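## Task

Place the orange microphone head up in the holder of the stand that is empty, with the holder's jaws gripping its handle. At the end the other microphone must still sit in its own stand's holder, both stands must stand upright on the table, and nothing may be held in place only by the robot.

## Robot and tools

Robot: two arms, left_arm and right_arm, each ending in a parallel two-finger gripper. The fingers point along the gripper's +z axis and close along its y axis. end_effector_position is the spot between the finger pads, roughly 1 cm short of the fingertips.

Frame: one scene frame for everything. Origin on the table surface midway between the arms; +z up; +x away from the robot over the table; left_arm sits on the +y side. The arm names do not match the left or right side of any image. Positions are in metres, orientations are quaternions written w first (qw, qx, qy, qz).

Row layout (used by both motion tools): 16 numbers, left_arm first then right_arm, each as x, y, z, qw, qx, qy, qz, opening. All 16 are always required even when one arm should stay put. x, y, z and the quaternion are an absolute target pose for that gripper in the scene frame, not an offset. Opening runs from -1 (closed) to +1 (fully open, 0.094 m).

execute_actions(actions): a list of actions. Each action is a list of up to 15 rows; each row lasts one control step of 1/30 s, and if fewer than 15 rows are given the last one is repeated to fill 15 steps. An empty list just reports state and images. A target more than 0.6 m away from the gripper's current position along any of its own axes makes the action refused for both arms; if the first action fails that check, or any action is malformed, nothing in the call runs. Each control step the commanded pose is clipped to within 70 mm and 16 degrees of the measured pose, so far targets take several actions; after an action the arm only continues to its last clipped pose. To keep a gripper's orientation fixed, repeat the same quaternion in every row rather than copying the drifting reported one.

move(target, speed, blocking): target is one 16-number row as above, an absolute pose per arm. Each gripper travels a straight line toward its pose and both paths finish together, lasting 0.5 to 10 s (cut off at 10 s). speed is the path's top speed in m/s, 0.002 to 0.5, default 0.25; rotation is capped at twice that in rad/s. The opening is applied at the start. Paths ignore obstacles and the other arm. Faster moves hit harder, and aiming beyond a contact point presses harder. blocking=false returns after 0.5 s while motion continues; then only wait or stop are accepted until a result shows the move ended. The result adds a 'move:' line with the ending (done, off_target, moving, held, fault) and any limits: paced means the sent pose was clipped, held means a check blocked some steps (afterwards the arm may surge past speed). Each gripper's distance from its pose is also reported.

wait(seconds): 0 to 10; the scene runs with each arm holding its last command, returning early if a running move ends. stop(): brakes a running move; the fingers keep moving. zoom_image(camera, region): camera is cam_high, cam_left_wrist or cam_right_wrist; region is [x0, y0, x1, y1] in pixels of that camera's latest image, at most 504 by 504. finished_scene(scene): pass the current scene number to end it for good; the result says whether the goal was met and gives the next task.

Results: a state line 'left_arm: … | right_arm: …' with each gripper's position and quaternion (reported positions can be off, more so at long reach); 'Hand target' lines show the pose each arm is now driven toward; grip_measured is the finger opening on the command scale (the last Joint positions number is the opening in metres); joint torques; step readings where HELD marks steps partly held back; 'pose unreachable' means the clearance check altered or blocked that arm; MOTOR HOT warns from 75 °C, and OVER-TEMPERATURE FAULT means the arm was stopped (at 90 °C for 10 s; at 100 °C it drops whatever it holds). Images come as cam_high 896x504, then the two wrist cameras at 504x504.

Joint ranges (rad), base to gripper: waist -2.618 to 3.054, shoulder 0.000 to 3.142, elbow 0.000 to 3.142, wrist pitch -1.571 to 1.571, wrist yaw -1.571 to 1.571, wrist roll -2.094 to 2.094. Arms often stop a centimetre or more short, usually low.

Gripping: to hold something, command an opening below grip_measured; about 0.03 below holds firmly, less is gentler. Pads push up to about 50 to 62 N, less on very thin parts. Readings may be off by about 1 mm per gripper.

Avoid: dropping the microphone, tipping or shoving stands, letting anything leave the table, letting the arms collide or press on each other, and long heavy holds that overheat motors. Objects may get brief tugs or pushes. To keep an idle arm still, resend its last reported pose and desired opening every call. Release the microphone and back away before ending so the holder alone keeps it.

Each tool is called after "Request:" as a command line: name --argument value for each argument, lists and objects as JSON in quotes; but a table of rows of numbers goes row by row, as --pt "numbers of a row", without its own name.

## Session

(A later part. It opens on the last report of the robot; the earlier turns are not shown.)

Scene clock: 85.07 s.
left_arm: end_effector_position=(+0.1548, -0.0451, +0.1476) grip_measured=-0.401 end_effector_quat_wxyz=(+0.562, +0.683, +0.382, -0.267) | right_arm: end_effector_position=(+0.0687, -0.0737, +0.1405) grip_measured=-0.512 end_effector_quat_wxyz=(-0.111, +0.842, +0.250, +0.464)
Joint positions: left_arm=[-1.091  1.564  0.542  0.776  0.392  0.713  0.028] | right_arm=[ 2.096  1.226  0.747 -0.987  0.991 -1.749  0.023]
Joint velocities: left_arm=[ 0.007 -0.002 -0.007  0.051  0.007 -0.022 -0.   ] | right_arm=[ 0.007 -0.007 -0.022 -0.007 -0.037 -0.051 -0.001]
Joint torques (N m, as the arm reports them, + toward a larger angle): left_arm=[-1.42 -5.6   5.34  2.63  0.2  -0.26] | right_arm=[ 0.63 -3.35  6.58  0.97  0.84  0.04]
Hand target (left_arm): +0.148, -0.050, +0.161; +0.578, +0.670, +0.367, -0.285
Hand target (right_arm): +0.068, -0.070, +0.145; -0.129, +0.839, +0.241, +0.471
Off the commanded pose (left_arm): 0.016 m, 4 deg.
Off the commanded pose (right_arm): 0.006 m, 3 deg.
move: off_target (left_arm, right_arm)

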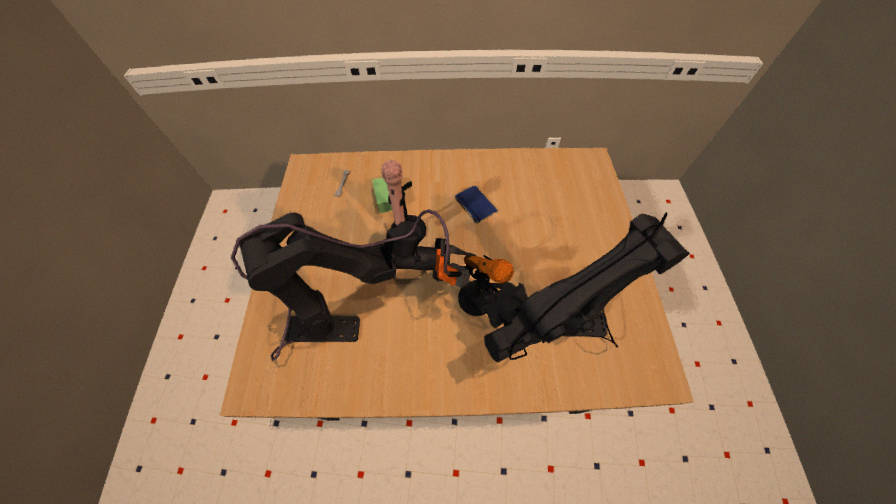

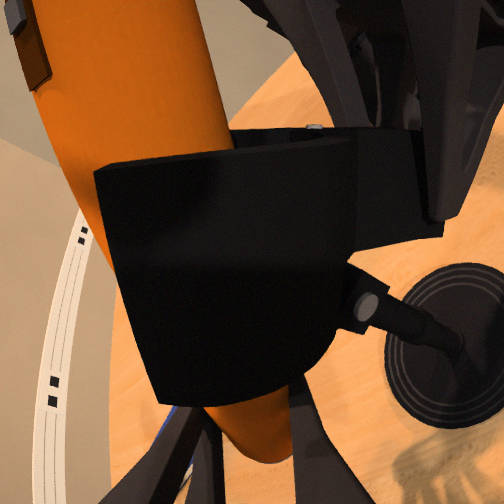

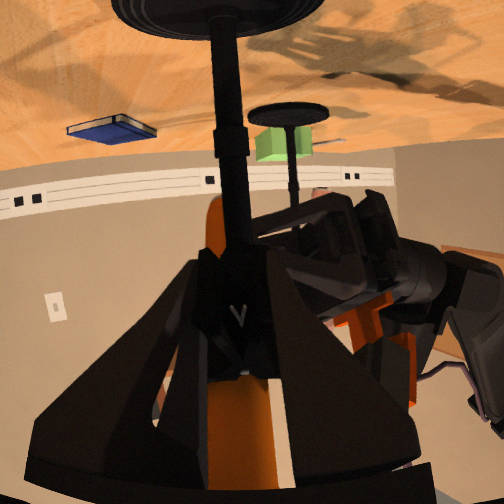

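Request:
execute_actions --actions '[[[0.149,-0.047,0.161,0.579,0.670,0.367,-0.285,-0.48,0.068,-0.071,0.145,-0.1293,0.8383,0.2413,0.4715,-0.52],[0.149,-0.046,0.161,0.579,0.670,0.367,-0.285,-0.48,0.068,-0.071,0.145,-0.1293,0.8383,0.2413,0.4715,-0.48],[0.149,-0.045,0.161,0.579,0.670,0.367,-0.285,-0.48,0.068,-0.071,0.145,-0.1293,0.8383,0.2413,0.4715,-0.44],[0.149,-0.045,0.161,0.579,0.670,0.367,-0.285,-0.48,0.068,-0.071,0.145,-0.1293,0.8383,0.2413,0.4715,-0.40],[0.149,-0.045,0.161,0.579,0.670,0.367,-0.285,-0.48,0.069,-0.071,0.146,-0.1293,0.8383,0.2413,0.4715,-0.36],[0.149,-0.045,0.161,0.579,0.670,0.367,-0.285,-0.48,0.069,-0.071,0.146,-0.1293,0.8383,0.2413,0.4715,-0.32],[0.149,-0.045,0.161,0.579,0.670,0.367,-0.285,-0.48,0.069,-0.071,0.146,-0.1293,0.8383,0.2413,0.4715,-0.28],[0.149,-0.045,0.161,0.579,0.670,0.367,-0.285,-0.48,0.069,-0.071,0.146,-0.1293,0.8383,0.2413,0.4715,-0.24],[0.149,-0.045,0.161,0.579,0.670,0.367,-0.285,-0.48,0.070,-0.070,0.147,-0.1293,0.8383,0.2413,0.4715,-0.20],[0.149,-0.045,0.161,0.579,0.670,0.367,-0.285,-0.48,0.070,-0.070,0.147,-0.1293,0.8383,0.2413,0.4715,-0.16],[0.149,-0.045,0.161,0.579,0.670,0.367,-0.285,-0.48,0.070,-0.070,0.147,-0.1293,0.8383,0.2413,0.4715,-0.12],[0.149,-0.045,0.161,0.579,0.670,0.367,-0.285,-0.48,0.070,-0.070,0.147,-0.1293,0.8383,0.2413,0.4715,-0.08],[0.150,-0.045,0.161,0.579,0.670,0.367,-0.285,-0.48,0.071,-0.070,0.148,-0.1293,0.8383,0.2413,0.4715,-0.04],[0.150,-0.045,0.161,0.579,0.670,0.367,-0.285,-0.48,0.071,-0.070,0.148,-0.1293,0.8383,0.2413,0.4715,0.0],[0.150,-0.045,0.161,0.579,0.670,0.367,-0.285,-0.48,0.071,-0.070,0.148,-0.1293,0.8383,0.2413,0.4715,0.04]],[[0.151,-0.045,0.161,0.579,0.670,0.367,-0.285,-0.48,0.071,-0.070,0.148,-0.1293,0.8383,0.2413,0.4715,0.08],[0.151,-0.045,0.161,0.579,0.670,0.367,-0.285,-0.48,0.071,-0.070,0.148,-0.1293,0.8383,0.2413,0.4715,0.12],[0.151,-0.045,0.161,0.579,0.670,0.367,-0.285,-0.48,0.071,-0.070,0.148,-0.1293,0.8383,0.2413,0.4715,0.16],[0.151,-0.045,0.161,0.579,0.670,0.367,-0.285,-0.48,0.071,-0.070,0.148,-0.1293,0.8383,0.2413,0.4715,0.2],[0.151,-0.045,0.161,0.579,0.670,0.367,-0.285,-0.48,0.071,-0.070,0.148,-0.1293,0.8383,0.2413,0.4715,0.25],[0.151,-0.045,0.161,0.579,0.670,0.367,-0.285,-0.48,0.071,-0.070,0.148,-0.1293,0.8383,0.2413,0.4715,0.3],[0.151,-0.045,0.161,0.579,0.670,0.367,-0.285,-0.48,0.071,-0.070,0.148,-0.1293,0.8383,0.2413,0.4715,0.36],[0.151,-0.045,0.161,0.579,0.670,0.367,-0.285,-0.48,0.071,-0.070,0.148,-0.1293,0.8383,0.2413,0.4715,0.42],[0.151,-0.045,0.161,0.579,0.670,0.367,-0.285,-0.48,0.071,-0.070,0.148,-0.1293,0.8383,0.2413,0.4715,0.5]]]'

Request:
zoom_image --camera "cam_high" --region '[400,190,550,330]'

Scene clock: 88.53 s.
left_arm: end_effector_position=(+0.1525, -0.0439, +0.1482) grip_measured=-0.401 end_effector_quat_wxyz=(+0.567, +0.683, +0.374, -0.268) | right_arm: end_effector_position=(+0.0679, -0.0707, +0.1417) grip_measured=+0.497 end_effector_quat_wxyz=(-0.117, +0.841, +0.249, +0.466)
Joint positions: left_arm=[-1.092  1.565  0.529  0.803  0.4    0.721  0.028] | right_arm=[ 2.096  1.226  0.747 -0.969  0.997 -1.758  0.07 ]
Joint velocities: left_arm=[ 0.007  0.007 -0.002 -0.007 -0.007 -0.066 -0.001] | right_arm=[ 0.017  0.007 -0.012  0.007 -0.051 -0.022  0.001]
Joint torques (N m, as the arm reports them, + toward a larger angle): left_arm=[ 0.33 -6.22  5.16  2.39  0.34 -0.25] | right_arm=[-0.64 -4.49  6.74  0.87  0.76 -0.12]
Hand target (left_arm): +0.151, -0.045, +0.161; +0.579, +0.670, +0.367, -0.285
Hand target (right_arm): +0.071, -0.070, +0.148; -0.129, +0.839, +0.241, +0.472
Off the commanded pose (left_arm): 0.013 m, 3 deg.
Off the commanded pose (right_arm): 0.007 m, 2 deg.
Step readings (end_effector_position; steps 1 to 15: 1st action; 16 to 30: 2nd action):
0: left_arm (+0.1547, -0.0454, +0.1480) | right_arm (+0.0687, -0.0737, +0.1405)
1: left_arm (+0.1547, -0.0454, +0.1480) | right_arm (+0.0687, -0.0737, +0.1405)
2: left_arm (+0.1547, -0.0454, +0.1480) | right_arm (+0.0687, -0.0737, +0.1405)
4: left_arm (+0.1544, -0.0448, +0.1476) | right_arm (+0.0687, -0.0737, +0.1405)
8: left_arm (+0.1533, -0.0439, +0.1470) | right_arm (+0.0690, -0.0736, +0.1409)
15: left_arm (+0.1524, -0.0439, +0.1480) | right_arm (+0.0691, -0.0731, +0.1414)
16: left_arm (+0.1524, -0.0439, +0.1480) | right_arm (+0.0688, -0.0727, +0.1415)
17: left_arm (+0.1525, -0.0439, +0.1481) | right_arm (+0.0687, -0.0723, +0.1415)
19: left_arm (+0.1525, -0.0439, +0.1481) | right_arm (+0.0684, -0.0717, +0.1416)
23: left_arm (+0.1525, -0.0439, +0.1481) | right_arm (+0.0681, -0.0711, +0.1417)
30: end_effector_position above

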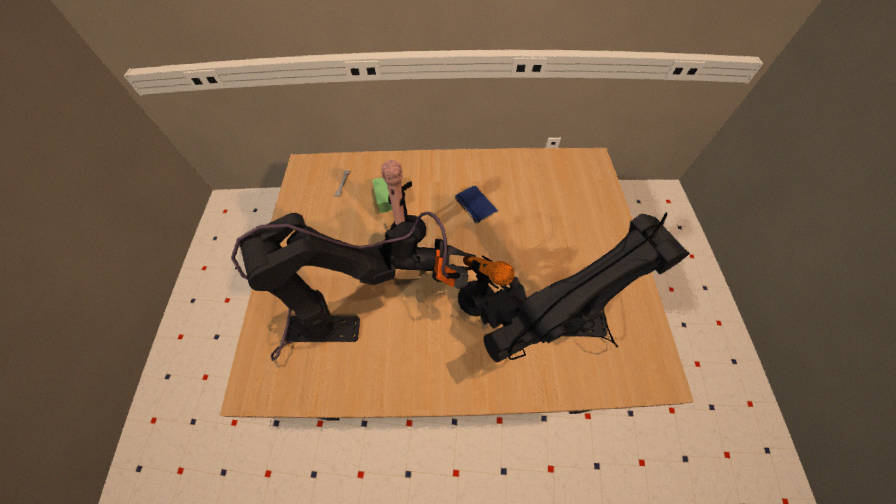

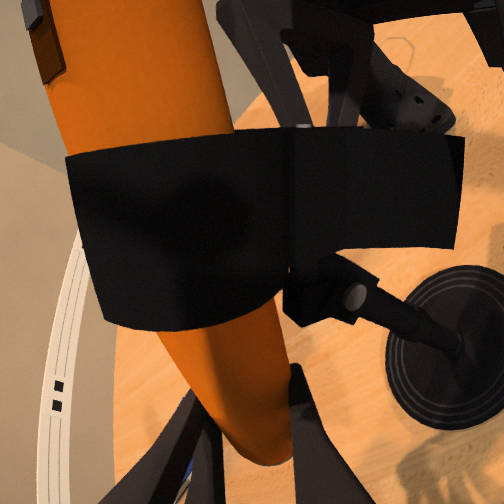

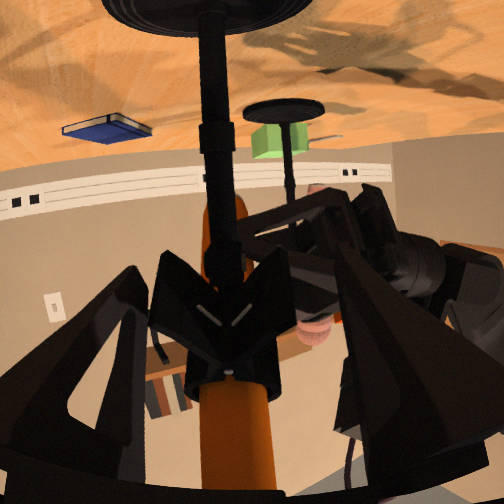

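Region (400, 190, 550, 330) of cam_high's 896x504 image, scaled by 3.360, with more detail than that image has; it fills the top 470 rows of this view, and the rest is white.

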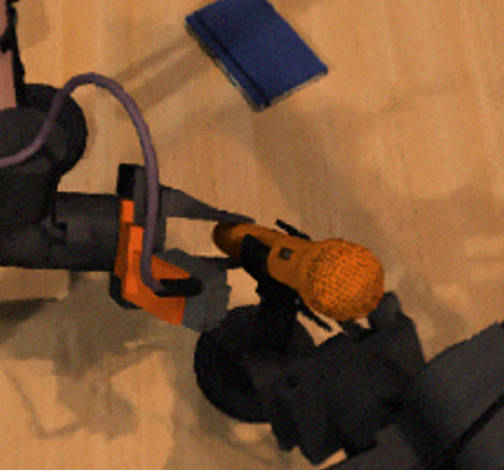

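The jaws have closed on the handle. Releasing the mic now.

Request:
execute_actions --actions '[[[0.152,-0.045,0.157,0.573,0.676,0.370,-0.277,-0.44,0.071,-0.072,0.146,-0.1293,0.8383,0.2413,0.4715,0.55],[0.152,-0.045,0.156,0.573,0.676,0.370,-0.277,-0.42,0.071,-0.072,0.146,-0.1293,0.8383,0.2413,0.4715,0.6],[0.152,-0.045,0.155,0.573,0.676,0.370,-0.277,-0.40,0.071,-0.072,0.146,-0.1293,0.8383,0.2413,0.4715,0.65],[0.152,-0.045,0.155,0.573,0.676,0.370,-0.277,-0.38,0.071,-0.072,0.146,-0.1293,0.8383,0.2413,0.4715,0.65],[0.152,-0.045,0.155,0.573,0.676,0.370,-0.277,-0.35,0.071,-0.072,0.146,-0.1293,0.8383,0.2413,0.4715,0.65],[0.152,-0.045,0.155,0.573,0.676,0.370,-0.277,-0.31,0.071,-0.072,0.146,-0.1293,0.8383,0.2413,0.4715,0.65],[0.152,-0.045,0.155,0.573,0.676,0.370,-0.277,-0.26,0.071,-0.072,0.146,-0.1293,0.8383,0.2413,0.4715,0.65],[0.152,-0.045,0.155,0.573,0.676,0.370,-0.277,-0.2,0.071,-0.072,0.146,-0.1293,0.8383,0.2413,0.4715,0.65],[0.152,-0.045,0.155,0.573,0.676,0.370,-0.277,-0.13,0.071,-0.072,0.146,-0.1293,0.8383,0.2413,0.4715,0.65],[0.152,-0.045,0.155,0.573,0.676,0.370,-0.277,-0.05,0.071,-0.072,0.146,-0.1293,0.8383,0.2413,0.4715,0.65],[0.152,-0.045,0.155,0.573,0.676,0.370,-0.277,0.03,0.071,-0.072,0.146,-0.1293,0.8383,0.2413,0.4715,0.65],[0.152,-0.045,0.155,0.573,0.676,0.370,-0.277,0.1,0.071,-0.072,0.146,-0.1293,0.8383,0.2413,0.4715,0.65]]]'

Scene clock: 90.13 s.
left_arm: end_effector_position=(+0.1533, -0.0448, +0.1529) grip_measured=+0.097 end_effector_quat_wxyz=(+0.576, +0.680, +0.367, -0.267) | right_arm: end_effector_position=(+0.0678, -0.0706, +0.1418) grip_measured=+0.647 end_effector_quat_wxyz=(-0.118, +0.841, +0.249, +0.466)
Joint positions: left_arm=[-1.091  1.565  0.529  0.824  0.4    0.724  0.052] | right_arm=[ 2.096  1.226  0.747 -0.968  0.997 -1.758  0.077]
Joint velocities: left_arm=[-0.002  0.012 -0.012 -0.037  0.022  0.037  0.002] | right_arm=[ 0.017  0.007  0.002  0.022  0.022 -0.007  0.001]
Joint torques (N m, as the arm reports them, + toward a larger angle): left_arm=[ 0.09 -5.45  5.63  2.04  0.18 -0.15] | right_arm=[-0.29 -4.77  5.77  0.86  0.76 -0.05]
Hand target (left_arm): +0.152, -0.045, +0.155; +0.573, +0.676, +0.370, -0.277
Hand target (right_arm): +0.071, -0.072, +0.146; -0.129, +0.838, +0.241, +0.471
Off the commanded pose (left_arm): 0.002 m, 1 deg.
Off the commanded pose (right_arm): 0.005 m, 2 deg.
Step readings (end_effector_position):
0: left_arm (+0.1525, -0.0439, +0.1482) | right_arm (+0.0678, -0.0706, +0.1418)
1: left_arm (+0.1525, -0.0439, +0.1481) | right_arm (+0.0678, -0.0706, +0.1418)
2: left_arm (+0.1525, -0.0439, +0.1481) | right_arm (+0.0678, -0.0706, +0.1418)
4: left_arm (+0.1525, -0.0439, +0.1482) | right_arm (+0.0678, -0.0706, +0.1418)
8: left_arm (+0.1535, -0.0448, +0.1533) | right_arm (+0.0678, -0.0706, +0.1418)
15: end_effector_position above

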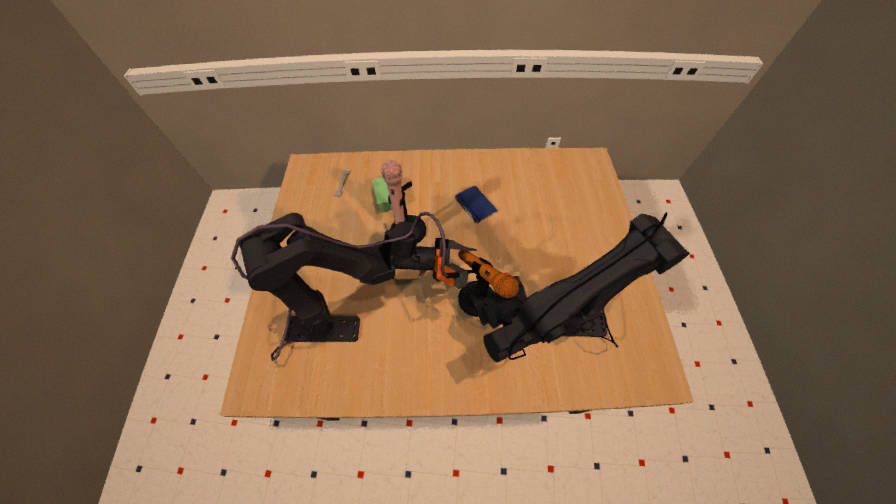

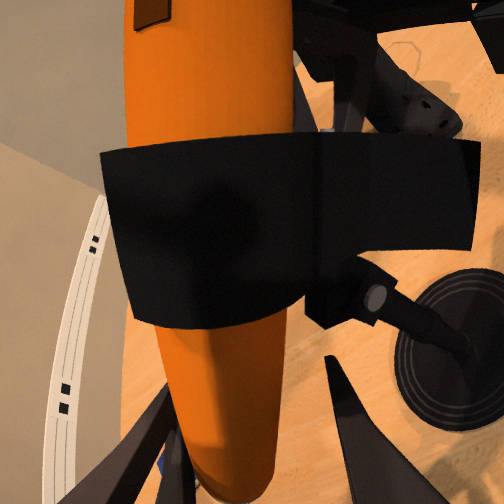

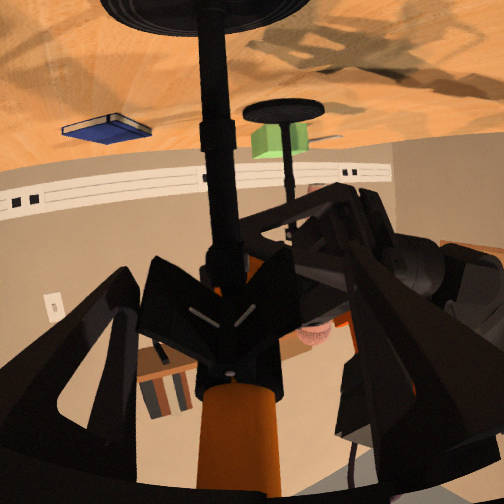

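Request:
move --target '[0.153,0.03,0.172,0.573,0.676,0.370,-0.277,0.3,0.022,-0.106,0.15,-0.1293,0.8383,0.2413,0.4715,1]' --speed 0.08

Request:
zoom_image --camera "cam_high" --region '[360,150,560,350]'

Scene clock: 92.17 s.
left_arm: end_effector_position=(+0.1546, +0.0259, +0.1690) grip_measured=+0.298 end_effector_quat_wxyz=(+0.569, +0.678, +0.375, -0.275) | right_arm: end_effector_position=(+0.0246, -0.1067, +0.1465) grip_measured=+1.000 end_effector_quat_wxyz=(-0.134, +0.838, +0.243, +0.470)
Joint positions: left_arm=[-0.924  1.225  0.37   0.615  0.568  0.748  0.061] | right_arm=[ 2.42   1.334  0.814 -1.393  0.983 -1.172  0.094]
Joint velocities: left_arm=[-0.002 -0.007  0.007 -0.051 -0.022  0.007  0.001] | right_arm=[ 0.002 -0.017 -0.012 -0.007 -0.022  0.022  0.   ]
Joint torques (N m, as the arm reports them, + toward a larger angle): left_arm=[ 0.79 -4.85  5.14  1.96  0.27  0.06] | right_arm=[ 0.8  -1.66  8.53 -0.48  0.5   0.09]
Hand target (left_arm): +0.153, +0.030, +0.172; +0.573, +0.677, +0.370, -0.276
Hand target (right_arm): +0.021, -0.106, +0.150; -0.133, +0.838, +0.243, +0.470
Off the commanded pose (left_arm): 0.005 m, 1 deg.
Off the commanded pose (right_arm): 0.004 m, 1 deg.
move: done

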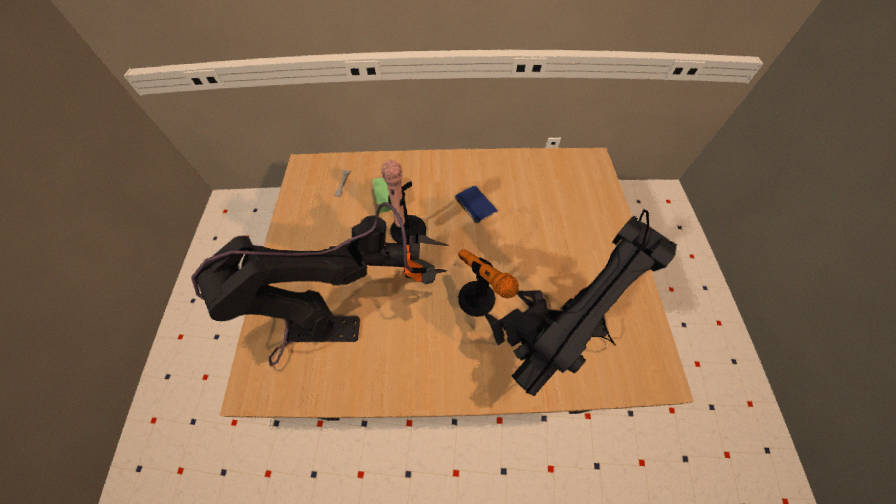

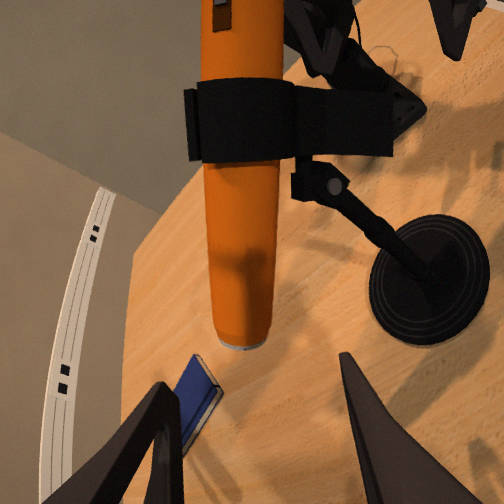

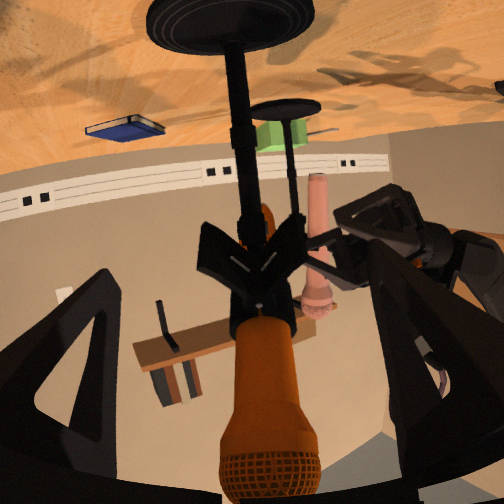

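Region (360, 150, 560, 350) of cam_high's 896x504 image, scaled by 2.520, with more detail than that image has.

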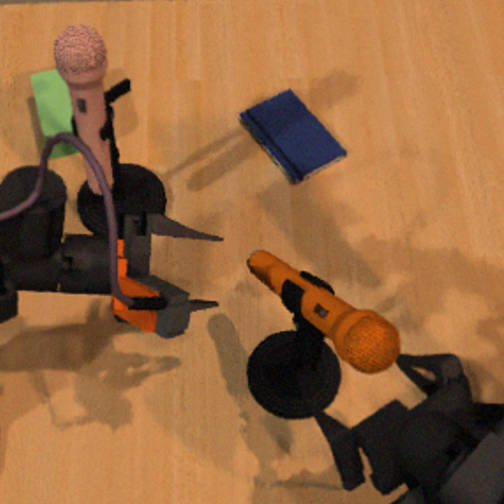

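The orange mic is seated in the clip, both stands are upright, and both arms are clear.

Request:
finished_scene --scene 2

The scene is finished: the task was done.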